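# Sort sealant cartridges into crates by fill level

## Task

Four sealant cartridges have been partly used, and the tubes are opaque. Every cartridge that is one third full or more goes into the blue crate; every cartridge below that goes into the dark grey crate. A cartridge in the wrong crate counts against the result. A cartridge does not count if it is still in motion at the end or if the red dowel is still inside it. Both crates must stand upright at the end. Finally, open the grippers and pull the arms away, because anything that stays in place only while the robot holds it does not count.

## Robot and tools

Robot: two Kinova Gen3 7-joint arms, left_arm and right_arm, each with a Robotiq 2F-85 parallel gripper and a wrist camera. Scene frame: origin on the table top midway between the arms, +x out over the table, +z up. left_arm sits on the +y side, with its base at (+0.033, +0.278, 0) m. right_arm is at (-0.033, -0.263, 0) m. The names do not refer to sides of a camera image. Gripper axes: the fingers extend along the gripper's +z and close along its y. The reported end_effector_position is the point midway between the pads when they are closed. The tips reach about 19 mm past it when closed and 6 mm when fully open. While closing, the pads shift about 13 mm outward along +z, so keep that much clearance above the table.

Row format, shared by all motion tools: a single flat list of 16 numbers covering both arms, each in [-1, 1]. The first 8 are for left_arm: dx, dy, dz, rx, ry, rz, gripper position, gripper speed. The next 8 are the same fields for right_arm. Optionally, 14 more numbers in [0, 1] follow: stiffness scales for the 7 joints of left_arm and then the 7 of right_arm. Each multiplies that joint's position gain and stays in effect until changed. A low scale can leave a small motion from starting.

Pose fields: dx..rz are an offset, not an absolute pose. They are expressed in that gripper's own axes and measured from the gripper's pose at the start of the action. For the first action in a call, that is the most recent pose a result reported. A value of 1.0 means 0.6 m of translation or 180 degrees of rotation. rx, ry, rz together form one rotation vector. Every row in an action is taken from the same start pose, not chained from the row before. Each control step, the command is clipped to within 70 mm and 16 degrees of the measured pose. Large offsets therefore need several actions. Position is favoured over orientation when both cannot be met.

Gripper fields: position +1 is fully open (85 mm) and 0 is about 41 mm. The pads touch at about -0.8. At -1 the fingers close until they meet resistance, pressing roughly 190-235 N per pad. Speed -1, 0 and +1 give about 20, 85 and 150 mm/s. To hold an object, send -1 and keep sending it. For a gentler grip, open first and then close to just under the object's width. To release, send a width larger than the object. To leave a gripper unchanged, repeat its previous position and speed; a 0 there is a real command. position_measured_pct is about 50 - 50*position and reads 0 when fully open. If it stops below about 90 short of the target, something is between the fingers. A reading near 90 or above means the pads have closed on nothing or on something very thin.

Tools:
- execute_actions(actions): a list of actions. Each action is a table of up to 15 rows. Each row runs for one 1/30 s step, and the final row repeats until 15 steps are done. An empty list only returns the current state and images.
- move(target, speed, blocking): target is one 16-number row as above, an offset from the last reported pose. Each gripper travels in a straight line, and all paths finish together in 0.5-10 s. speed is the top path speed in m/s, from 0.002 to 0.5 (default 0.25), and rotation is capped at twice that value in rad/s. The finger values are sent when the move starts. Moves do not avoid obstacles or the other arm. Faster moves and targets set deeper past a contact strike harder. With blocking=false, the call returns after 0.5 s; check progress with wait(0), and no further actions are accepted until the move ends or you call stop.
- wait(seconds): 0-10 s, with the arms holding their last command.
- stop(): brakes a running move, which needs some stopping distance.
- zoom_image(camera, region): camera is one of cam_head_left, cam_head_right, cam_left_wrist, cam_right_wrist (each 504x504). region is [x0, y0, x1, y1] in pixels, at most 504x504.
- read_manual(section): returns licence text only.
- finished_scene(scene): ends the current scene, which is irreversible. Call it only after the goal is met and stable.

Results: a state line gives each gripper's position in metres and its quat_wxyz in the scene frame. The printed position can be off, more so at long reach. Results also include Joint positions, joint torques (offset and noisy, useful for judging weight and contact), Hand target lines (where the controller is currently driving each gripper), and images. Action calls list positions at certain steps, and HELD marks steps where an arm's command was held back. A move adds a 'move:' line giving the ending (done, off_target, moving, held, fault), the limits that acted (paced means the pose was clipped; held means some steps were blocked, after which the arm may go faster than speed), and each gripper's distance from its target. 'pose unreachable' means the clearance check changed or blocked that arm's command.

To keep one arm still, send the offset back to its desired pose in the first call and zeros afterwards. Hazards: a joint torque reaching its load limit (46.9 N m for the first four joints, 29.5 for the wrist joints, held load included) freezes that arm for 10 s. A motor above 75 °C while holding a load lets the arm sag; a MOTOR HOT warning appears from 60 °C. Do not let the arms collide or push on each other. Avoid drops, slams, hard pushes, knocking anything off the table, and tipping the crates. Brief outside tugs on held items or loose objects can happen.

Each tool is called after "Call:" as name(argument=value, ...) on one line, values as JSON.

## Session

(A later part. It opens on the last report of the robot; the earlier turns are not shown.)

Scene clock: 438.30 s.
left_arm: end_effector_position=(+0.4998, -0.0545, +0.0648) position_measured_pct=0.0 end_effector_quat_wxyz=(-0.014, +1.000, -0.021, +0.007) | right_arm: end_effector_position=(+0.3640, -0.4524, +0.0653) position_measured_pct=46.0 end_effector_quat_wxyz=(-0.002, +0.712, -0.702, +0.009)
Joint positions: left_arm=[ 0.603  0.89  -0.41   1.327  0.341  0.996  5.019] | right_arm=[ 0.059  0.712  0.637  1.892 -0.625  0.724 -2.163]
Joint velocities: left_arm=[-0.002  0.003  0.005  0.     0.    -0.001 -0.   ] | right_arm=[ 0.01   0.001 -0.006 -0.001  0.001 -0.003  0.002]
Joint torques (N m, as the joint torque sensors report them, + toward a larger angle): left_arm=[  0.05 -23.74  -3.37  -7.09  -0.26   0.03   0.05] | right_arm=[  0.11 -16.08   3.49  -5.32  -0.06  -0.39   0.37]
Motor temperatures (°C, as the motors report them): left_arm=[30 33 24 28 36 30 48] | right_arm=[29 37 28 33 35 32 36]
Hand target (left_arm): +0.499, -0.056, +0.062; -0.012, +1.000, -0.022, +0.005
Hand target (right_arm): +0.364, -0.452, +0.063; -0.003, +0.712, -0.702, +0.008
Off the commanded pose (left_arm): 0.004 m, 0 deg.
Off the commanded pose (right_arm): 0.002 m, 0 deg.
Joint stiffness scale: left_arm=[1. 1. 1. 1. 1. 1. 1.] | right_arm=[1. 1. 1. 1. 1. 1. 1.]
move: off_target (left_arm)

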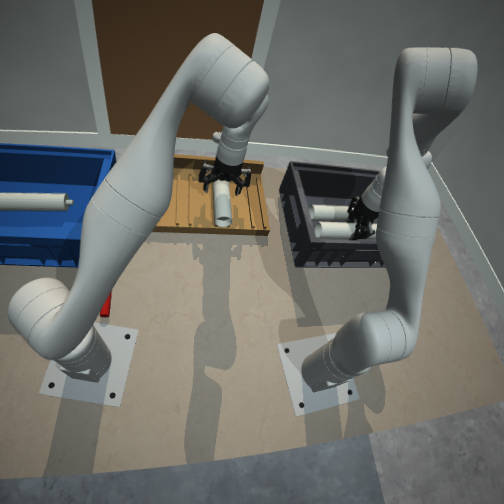

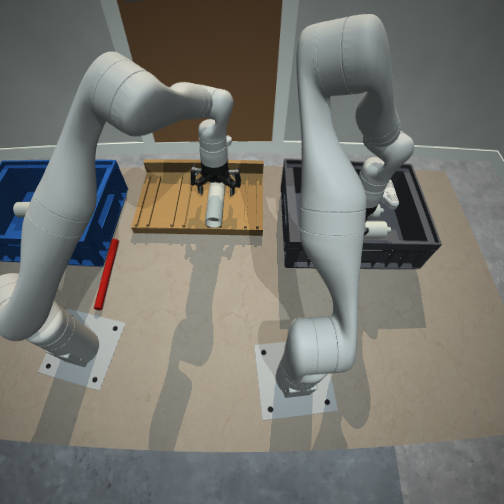

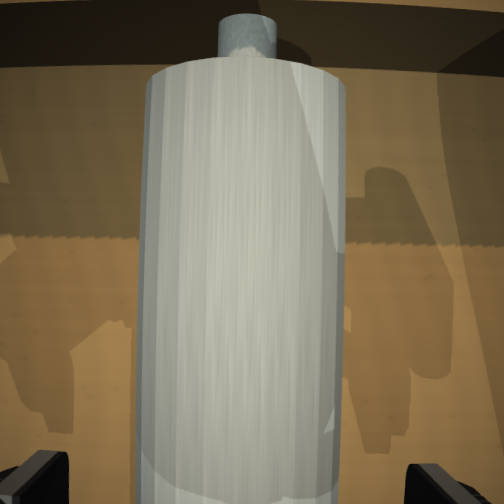

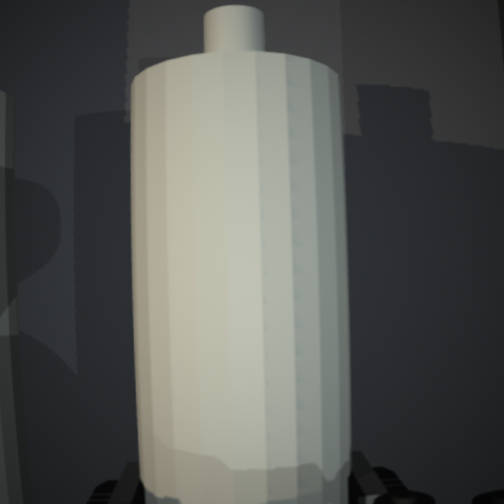

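Call:
execute_actions(actions=[[[0,0,0,0,0,0,-1,0.5,0,0,0,0,0,0,0.5,0.5]],[[0,0,0,0,0,0,-1,0.5,0,0,0,0,0,0,0.5,0.5]]])

Call:
move(target=[0,0,-0.26,0,0,0,-1,0.5,0,0,-0.26,0,0,0,0.5,0.5], speed=0.2)

Scene clock: 443.50 s.
left_arm: end_effector_position=(+0.5001, -0.0546, +0.0656) position_measured_pct=47.6 end_effector_quat_wxyz=(-0.013, +1.000, -0.021, +0.007) | right_arm: end_effector_position=(+0.3639, -0.4527, +0.0651) position_measured_pct=25.0 end_effector_quat_wxyz=(-0.002, +0.712, -0.702, +0.009)
Joint positions: left_arm=[ 0.602  0.889 -0.41   1.327  0.341  0.996  5.019] | right_arm=[ 0.06   0.712  0.637  1.892 -0.625  0.724 -2.163]
Joint velocities: left_arm=[-0.     0.    -0.001  0.     0.    -0.001 -0.   ] | right_arm=[-0.    -0.     0.    -0.    -0.001 -0.     0.002]
Joint torques (N m, as the joint torque sensors report them, + toward a larger angle): left_arm=[  0.2  -20.83  -2.28  -7.71   0.23  -1.     0.03] | right_arm=[  0.4  -16.22   3.95  -5.28   0.28   0.36   0.59]
Motor temperatures (°C, as the motors report them): left_arm=[30 33 24 28 36 30 48] | right_arm=[29 37 28 33 35 32 36]
Hand target (left_arm): +0.500, -0.055, +0.066; -0.013, +1.000, -0.021, +0.007
Hand target (right_arm): +0.364, -0.453, +0.065; -0.002, +0.712, -0.702, +0.009
Off the commanded pose (left_arm): 0.000 m, 0 deg.
Off the commanded pose (right_arm): 0.000 m, 0 deg.
Joint stiffness scale: left_arm=[1. 1. 1. 1. 1. 1. 1.] | right_arm=[1. 1. 1. 1. 1. 1. 1.]
Step readings (end_effector_position; steps 1 to 15: 1st action; 16 to 30: 2nd action):
0: left_arm (+0.4999, -0.0544, +0.0647) | right_arm (+0.3639, -0.4527, +0.0651)
1: left_arm (+0.4999, -0.0544, +0.0647) | right_arm (+0.3639, -0.4527, +0.0651)
2: left_arm (+0.4999, -0.0544, +0.0647) | right_arm (+0.3639, -0.4527, +0.0651)
4: left_arm (+0.4999, -0.0544, +0.0647) | right_arm (+0.3639, -0.4527, +0.0651)
8: left_arm (+0.4999, -0.0544, +0.0647) | right_arm (+0.3639, -0.4527, +0.0651)
15: left_arm (+0.5001, -0.0546, +0.0655) | right_arm (+0.3639, -0.4527, +0.0651)
16: left_arm (+0.5001, -0.0546, +0.0656) | right_arm (+0.3639, -0.4527, +0.0651)
17: left_arm (+0.5001, -0.0546, +0.0656) | right_arm (+0.3639, -0.4527, +0.0651)
19: left_arm (+0.5001, -0.0546, +0.0656) | right_arm (+0.3639, -0.4527, +0.0651)
23: left_arm (+0.5001, -0.0546, +0.0656) | right_arm (+0.3639, -0.4527, +0.0651)
30: end_effector_position above

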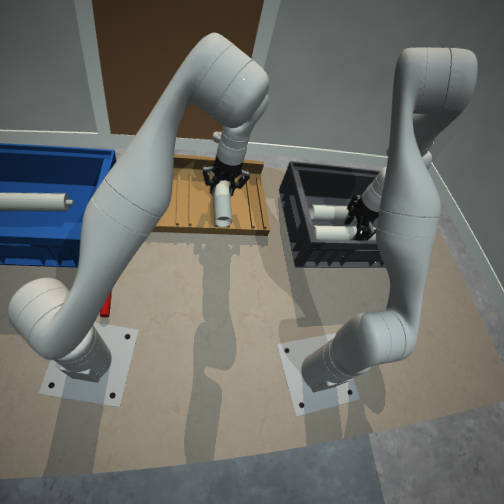

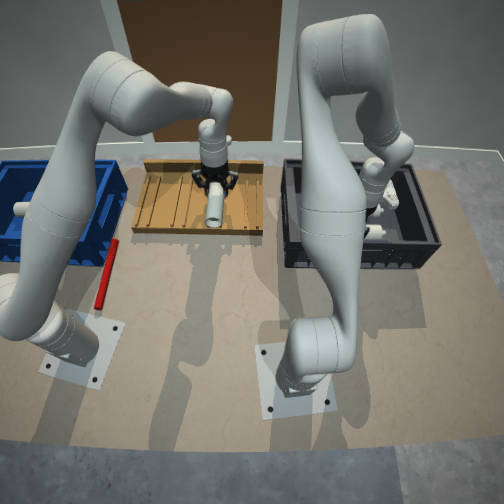

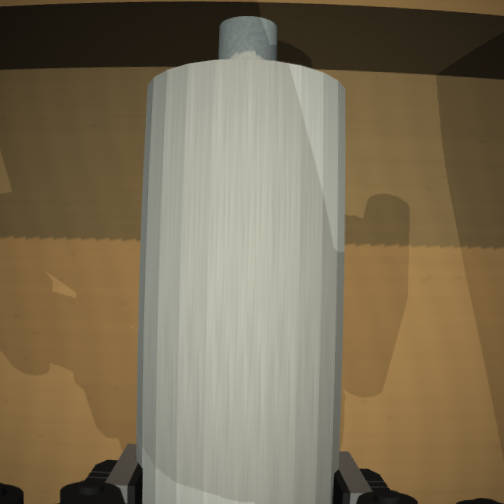

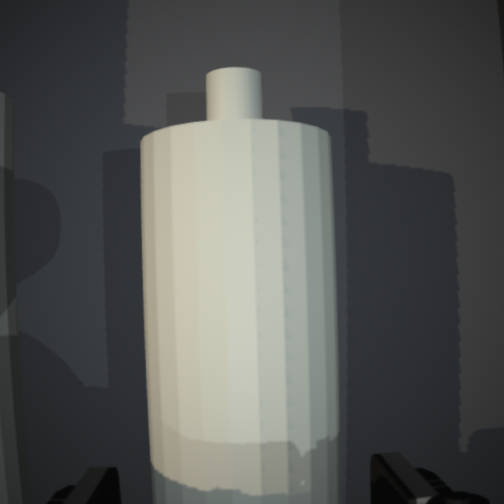

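Scene clock: 444.80 s.
left_arm: end_effector_position=(+0.4964, -0.0615, +0.2182) position_measured_pct=47.6 end_effector_quat_wxyz=(-0.010, +1.000, -0.024, +0.005) | right_arm: end_effector_position=(+0.3627, -0.4501, +0.2187) position_measured_pct=25.0 end_effector_quat_wxyz=(-0.005, +0.713, -0.702, +0.008)
Joint positions: left_arm=[ 0.616  0.73  -0.457  1.113  0.283  1.36   5.073] | right_arm=[-0.082  0.476  0.831  1.703 -0.394  1.117 -2.355]
Joint velocities: left_arm=[-0.     0.001 -0.003 -0.001 -0.     0.002 -0.   ] | right_arm=[-0.008 -0.001  0.006 -0.001  0.001  0.001 -0.   ]
Joint torques (N m, as the joint torque sensors report them, + toward a larger angle): left_arm=[ -0.28 -25.18  -3.29  -9.9   -0.25  -0.1    0.06] | right_arm=[  0.34 -13.38   3.61  -7.69   0.32   0.15   0.29]
Motor temperatures (°C, as the motors report them): left_arm=[30 33 24 28 36 30 48] | right_arm=[29 37 28 33 35 32 36]
Hand target (left_arm): +0.497, -0.059, +0.221; -0.013, +1.000, -0.022, +0.007
Hand target (right_arm): +0.362, -0.451, +0.221; -0.003, +0.712, -0.702, +0.009
Off the commanded pose (left_arm): 0.004 m, 1 deg.
Off the commanded pose (right_arm): 0.003 m, 0 deg.
Joint stiffness scale: left_arm=[1. 1. 1. 1. 1. 1. 1.] | right_arm=[1. 1. 1. 1. 1. 1. 1.]
move: off_target (left_arm)

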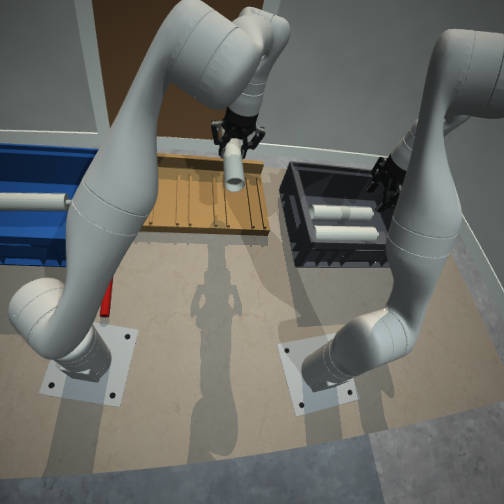

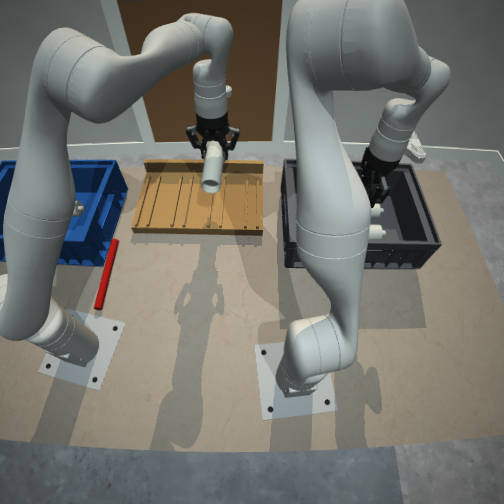

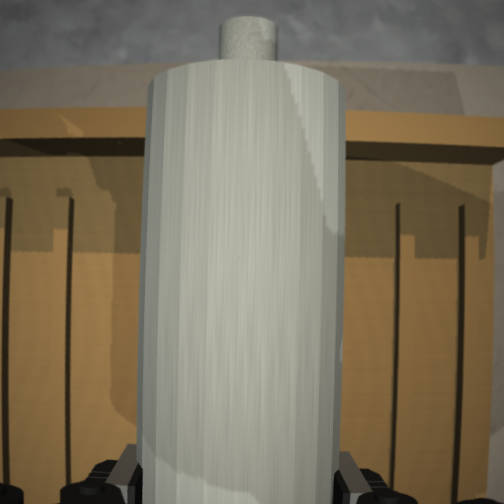

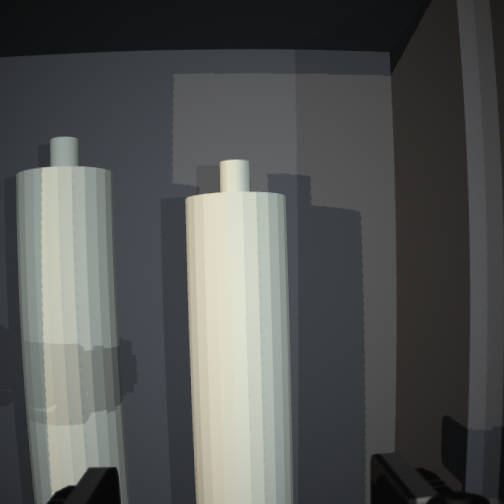

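Call:
move(target=[-0.251,-0.908,0,0,0,0.485,-1,0.5,0,0,-0.05,0,0,0,0.5,0.5], speed=0.25)

Scene clock: 453.83 s.
left_arm: end_effector_position=(+0.3720, +0.4905, +0.2291) position_measured_pct=47.6 end_effector_quat_wxyz=(-0.014, +0.707, -0.707, -0.005) | right_arm: end_effector_position=(+0.3635, -0.4487, +0.2464) position_measured_pct=25.0 end_effector_quat_wxyz=(-0.007, +0.713, -0.701, +0.007)
Joint positions: left_arm=[-0.35   0.326 -0.609  1.774  0.197  1.078  2.323] | right_arm=[-0.112  0.453  0.878  1.649 -0.383  1.199 -2.365]
Joint velocities: left_arm=[-0.009 -0.    -0.002 -0.     0.    -0.     0.   ] | right_arm=[-0.001 -0.001  0.002 -0.     0.001  0.002 -0.   ]
Joint torques (N m, as the joint torque sensors report them, + toward a larger angle): left_arm=[  0.28 -15.17  -2.36  -9.58  -0.05   0.08  -0.02] | right_arm=[ -0.33 -13.25   3.88  -8.24  -0.1   -0.02   0.2 ]
Motor temperatures (°C, as the motors report them): left_arm=[30 33 25 28 36 30 48] | right_arm=[29 37 28 33 35 32 36]
Hand target (left_arm): +0.373, +0.489, +0.229; -0.012, +0.707, -0.707, -0.002
Hand target (right_arm): +0.362, -0.450, +0.249; -0.005, +0.713, -0.702, +0.008
Off the commanded pose (left_arm): 0.001 m, 0 deg.
Off the commanded pose (right_arm): 0.003 m, 0 deg.
Joint stiffness scale: left_arm=[1. 1. 1. 1. 1. 1. 1.] | right_arm=[1. 1. 1. 1. 1. 1. 1.]
move: done

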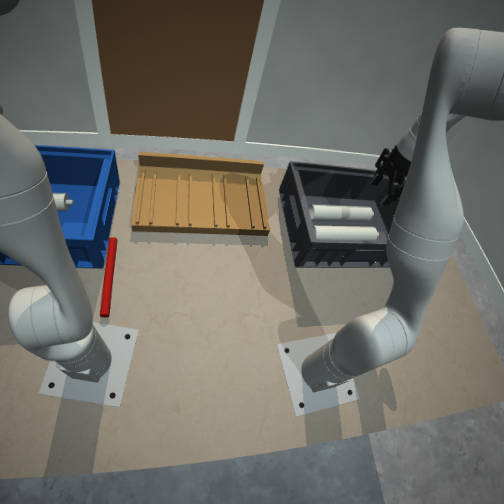

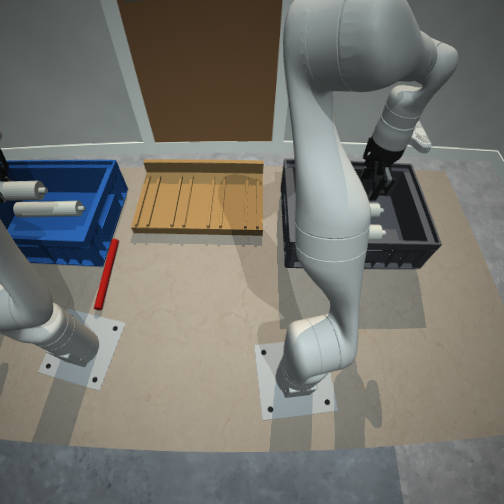

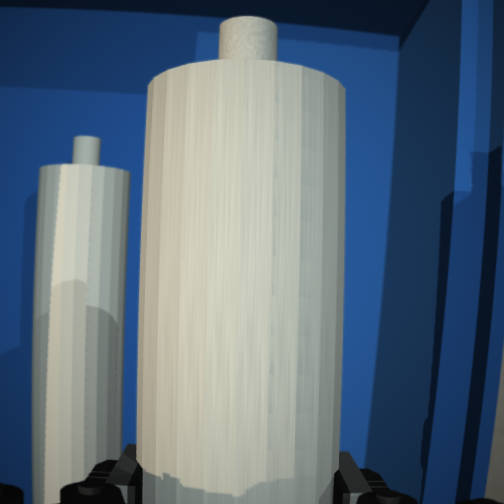

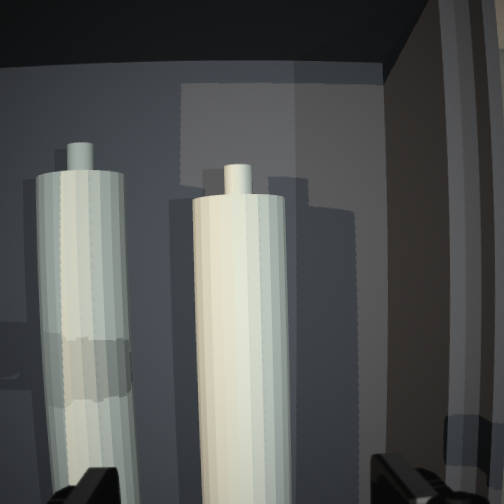

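Call:
move(target=[0,0,0.274,0,0,0,-1,0.5,0,0,0,0,0,0,0.5,0.5], speed=0.15)

Call:
execute_actions(actions=[[[0,0,0,0,0,0,0.5,0.5,0,0,0,0,0,0,0.5,0.5]],[[0,0,0,0,0,0,0.5,0.5,0,0,0,0,0,0,0.5,0.5]]])

Call:
move(target=[0,0,-0.3,0,0,0,0.5,0.5,0,0,0,0,0,0,0.5,0.5], speed=0.2)

Scene clock: 462.53 s.
left_arm: end_effector_position=(+0.3738, +0.4968, +0.0674) position_measured_pct=47.6 end_effector_quat_wxyz=(-0.015, +0.708, -0.706, -0.007) | right_arm: end_effector_position=(+0.3635, -0.4486, +0.2464) position_measured_pct=25.0 end_effector_quat_wxyz=(-0.007, +0.713, -0.701, +0.007)
Joint positions: left_arm=[-0.48   0.603 -0.482  1.989  0.437  0.621  2.105] | right_arm=[-0.112  0.453  0.878  1.649 -0.383  1.199 -2.365]
Joint velocities: left_arm=[-0.008  0.003  0.006  0.    -0.    -0.003  0.   ] | right_arm=[ 0.001  0.001 -0.     0.    -0.001  0.001  0.001]
Joint torques (N m, as the joint torque sensors report them, + toward a larger angle): left_arm=[ -0.13 -18.25  -2.81  -5.92  -0.1    0.15   0.13] | right_arm=[  0.13 -13.18   3.7   -8.26   0.11   0.13   0.08]
Motor temperatures (°C, as the motors report them): left_arm=[30 33 25 28 36 30 48] | right_arm=[29 37 28 33 35 32 36]
Hand target (left_arm): +0.374, +0.496, +0.065; -0.014, +0.708, -0.706, -0.006
Hand target (right_arm): +0.364, -0.449, +0.246; -0.007, +0.713, -0.701, +0.007
Off the commanded pose (left_arm): 0.003 m, 0 deg.
Off the commanded pose (right_arm): 0.000 m, 0 deg.
Joint stiffness scale: left_arm=[1. 1. 1. 1. 1. 1. 1.] | right_arm=[1. 1. 1. 1. 1. 1. 1.]
move: done

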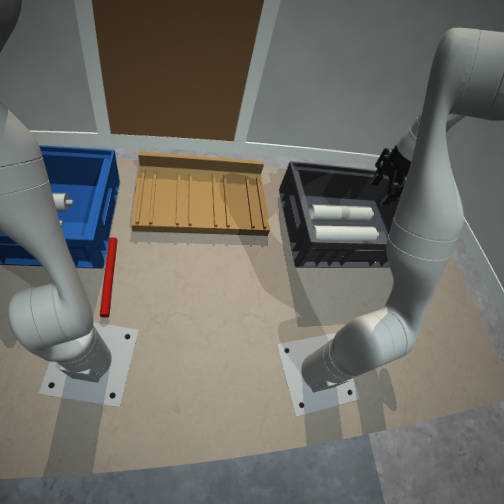

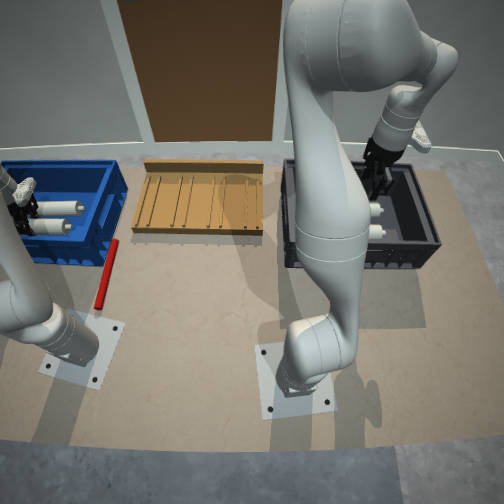

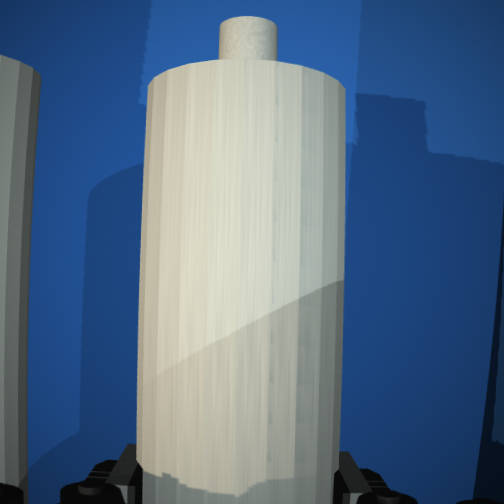

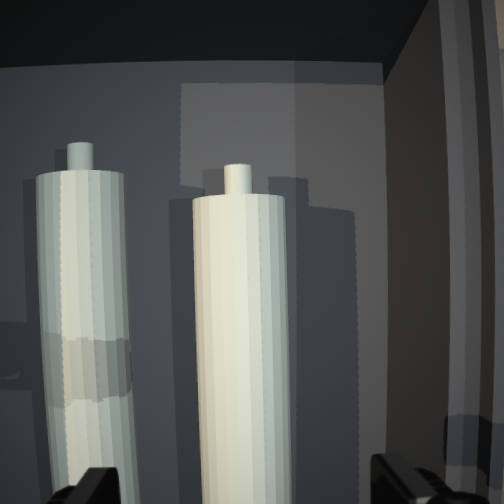

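Scene clock: 463.53 s.
left_arm: end_effector_position=(+0.3738, +0.4968, +0.0674) position_measured_pct=25.0 end_effector_quat_wxyz=(-0.015, +0.708, -0.706, -0.007) | right_arm: end_effector_position=(+0.3635, -0.4486, +0.2464) position_measured_pct=25.0 end_effector_quat_wxyz=(-0.007, +0.713, -0.701, +0.007)
Joint positions: left_arm=[-0.481  0.603 -0.482  1.989  0.437  0.621  2.105] | right_arm=[-0.112  0.453  0.878  1.649 -0.383  1.199 -2.365]
Joint velocities: left_arm=[-0.     0.     0.001  0.    -0.     0.001  0.   ] | right_arm=[-0.001 -0.    -0.     0.    -0.     0.001 -0.   ]
Joint torques (N m, as the joint torque sensors report them, + toward a larger angle): left_arm=[  0.14 -16.47  -2.56  -5.38  -0.05   0.07   0.26] | right_arm=[  0.29 -13.33   3.23  -7.52   0.24  -0.11   0.28]
Motor temperatures (°C, as the motors report them): left_arm=[30 33 25 28 36 30 48] | right_arm=[29 37 28 33 35 32 36]
Hand target (left_arm): +0.374, +0.497, +0.067; -0.015, +0.708, -0.706, -0.007
Hand target (right_arm): +0.364, -0.449, +0.246; -0.007, +0.713, -0.701, +0.007
Off the commanded pose (left_arm): 0.000 m, 0 deg.
Off the commanded pose (right_arm): 0.000 m, 0 deg.
Joint stiffness scale: left_arm=[1. 1. 1. 1. 1. 1. 1.] | right_arm=[1. 1. 1. 1. 1. 1. 1.]
Step readings (end_effector_position; steps 1 to 15: 1st action; 16 to 30: 2nd action):
0: left_arm (+0.3738, +0.4968, +0.0674) | right_arm (+0.3635, -0.4486, +0.2464)
1: left_arm (+0.3738, +0.4968, +0.0674) | right_arm (+0.3635, -0.4486, +0.2464)
2: left_arm (+0.3738, +0.4968, +0.0674) | right_arm (+0.3635, -0.4486, +0.2464)
4: left_arm (+0.3738, +0.4968, +0.0674) | right_arm (+0.3635, -0.4486, +0.2464)
8: left_arm (+0.3738, +0.4968, +0.0674) | right_arm (+0.3635, -0.4486, +0.2464)
15: left_arm (+0.3738, +0.4968, +0.0674) | right_arm (+0.3635, -0.4486, +0.2464)
16: left_arm (+0.3738, +0.4968, +0.0674) | right_arm (+0.3635, -0.4486, +0.2464)
17: left_arm (+0.3738, +0.4968, +0.0674) | right_arm (+0.3635, -0.4486, +0.2464)
19: left_arm (+0.3738, +0.4968, +0.0674) | right_arm (+0.3635, -0.4486, +0.2464)
23: left_arm (+0.3738, +0.4968, +0.0674) | right_arm (+0.3635, -0.4486, +0.2464)
30: end_effector_position above

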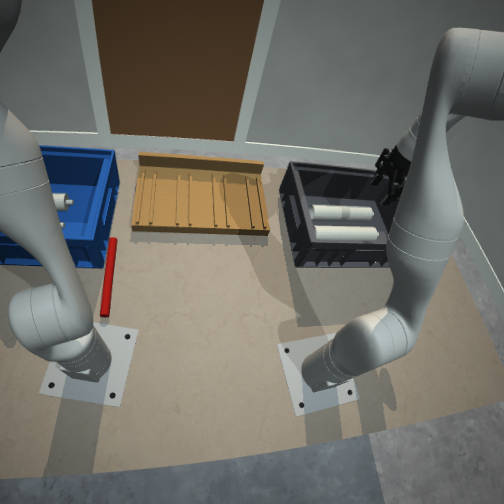

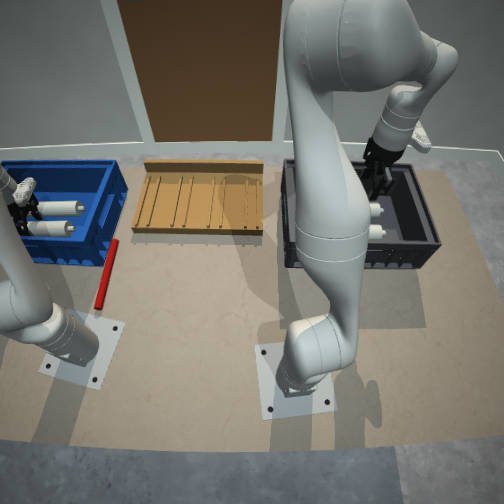

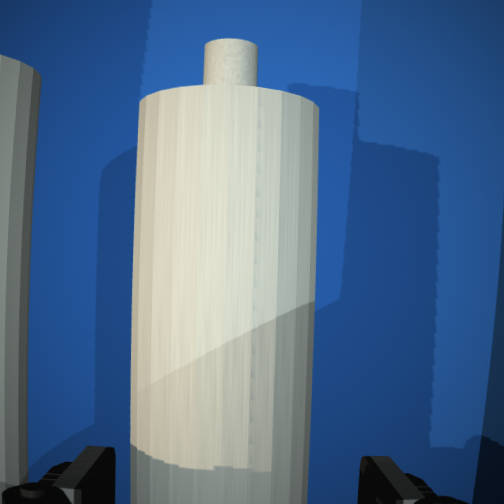

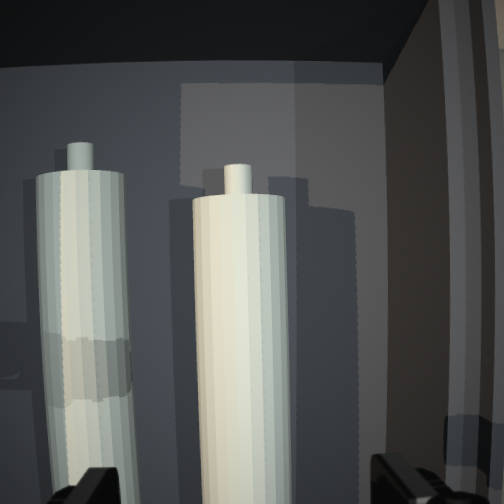

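Scene clock: 464.97 s.
left_arm: end_effector_position=(+0.3736, +0.4893, +0.2446) position_measured_pct=25.0 end_effector_quat_wxyz=(-0.014, +0.706, -0.708, -0.003) | right_arm: end_effector_position=(+0.3635, -0.4486, +0.2464) position_measured_pct=25.0 end_effector_quat_wxyz=(-0.007, +0.713, -0.701, +0.007)
Joint positions: left_arm=[-0.347  0.308 -0.607  1.741  0.183  1.124  2.337] | right_arm=[-0.112  0.453  0.878  1.649 -0.383  1.199 -2.365]
Joint velocities: left_arm=[ 0.002 -0.005 -0.001 -0.001  0.     0.001  0.   ] | right_arm=[ 0.001  0.     0.     0.001  0.    -0.001  0.001]
Joint torques (N m, as the joint torque sensors report them, + toward a larger angle): left_arm=[  0.25 -13.73  -2.29  -8.19  -0.21  -0.05   0.18] | right_arm=[  0.36 -12.94   3.14  -8.     0.05   0.03   0.1 ]
Motor temperatures (°C, as the motors report them): left_arm=[30 33 25 28 36 30 48] | right_arm=[29 37 28 33 35 32 36]
Hand target (left_arm): +0.372, +0.491, +0.247; -0.015, +0.707, -0.707, -0.006
Hand target (right_arm): +0.364, -0.449, +0.246; -0.007, +0.713, -0.701, +0.007
Off the commanded pose (left_arm): 0.004 m, 0 deg.
Off the commanded pose (right_arm): 0.000 m, 0 deg.
Joint stiffness scale: left_arm=[1. 1. 1. 1. 1. 1. 1.] | right_arm=[1. 1. 1. 1. 1. 1. 1.]
move: off_target (left_arm)

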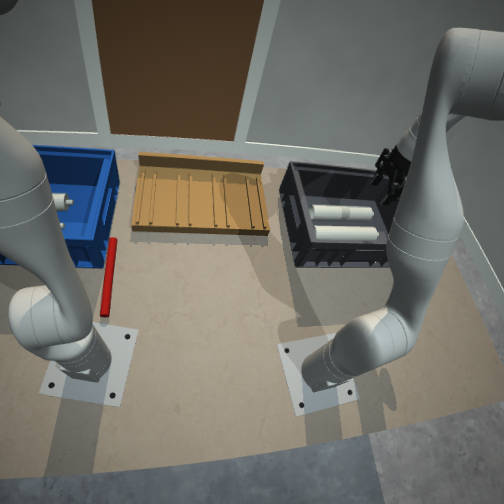

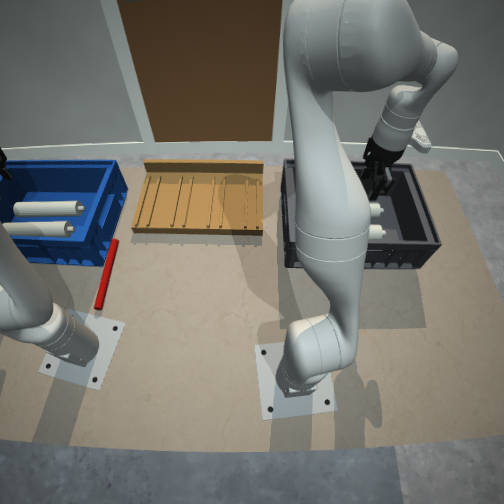

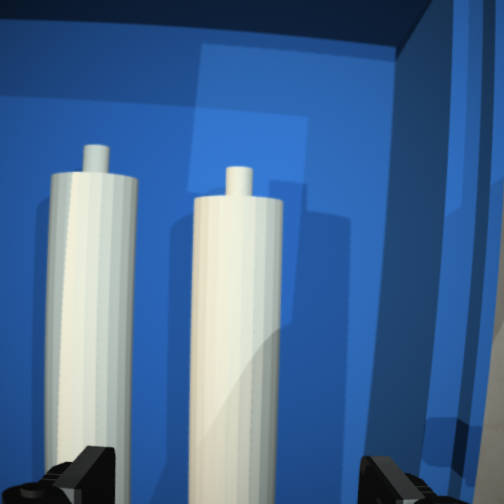

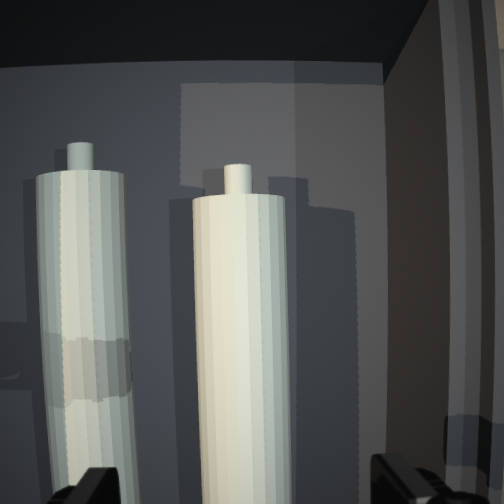

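Call:
wait(seconds=1.5)

Call:
finished_scene(scene=2)

Scene clock: 469.07 s.
left_arm: end_effector_position=(+0.3736, +0.4893, +0.2447) position_measured_pct=25.0 end_effector_quat_wxyz=(-0.014, +0.706, -0.708, -0.003) | right_arm: end_effector_position=(+0.3635, -0.4486, +0.2464) position_measured_pct=25.0 end_effector_quat_wxyz=(-0.007, +0.713, -0.701, +0.007)
Joint positions: left_arm=[-0.347  0.307 -0.607  1.741  0.183  1.124  2.337] | right_arm=[-0.112  0.453  0.878  1.649 -0.383  1.199 -2.365]
Joint velocities: left_arm=[ 0.     0.    -0.003 -0.     0.     0.     0.   ] | right_arm=[ 0.001 -0.001 -0.    -0.001 -0.001  0.002  0.001]
Joint torques (N m, as the joint torque sensors report them, + toward a larger angle): left_arm=[  0.04 -13.46  -2.03  -8.72   0.04   0.06   0.24] | right_arm=[  0.38 -13.     3.57  -7.49   0.24   0.12   0.08]
Motor temperatures (°C, as the motors report them): left_arm=[30 33 25 28 36 30 48] | right_arm=[29 37 28 33 35 32 36]
Hand target (left_arm): +0.372, +0.491, +0.247; -0.015, +0.707, -0.707, -0.006
Hand target (right_arm): +0.364, -0.449, +0.246; -0.007, +0.713, -0.701, +0.007
Off the commanded pose (left_arm): 0.004 m, 0 deg.
Off the commanded pose (right_arm): 0.000 m, 0 deg.
Joint stiffness scale: left_arm=[1. 1. 1. 1. 1. 1. 1.] | right_arm=[1. 1. 1. 1. 1. 1. 1.]
wait: 1.50 s; at rest from the start

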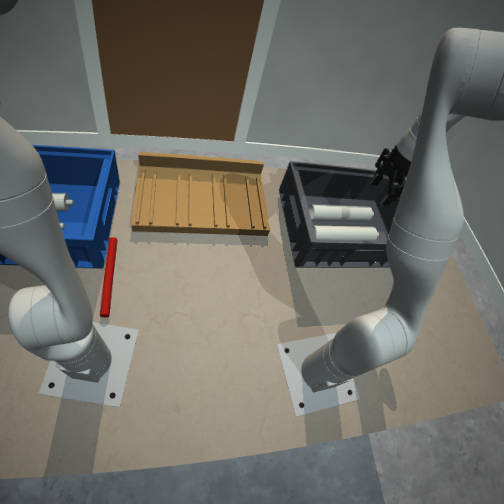

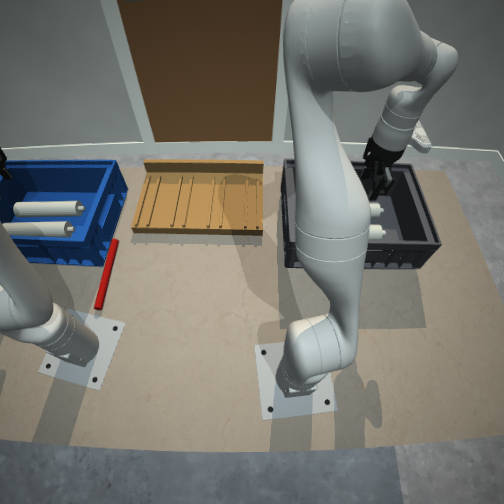

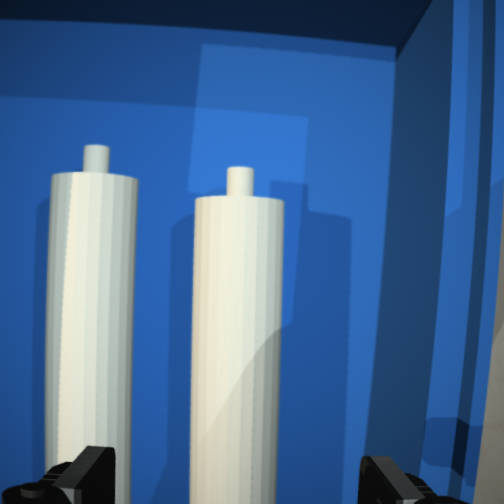

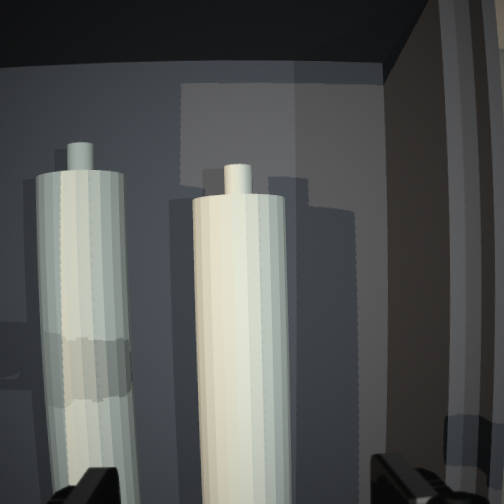

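The scene is finished: the task was done.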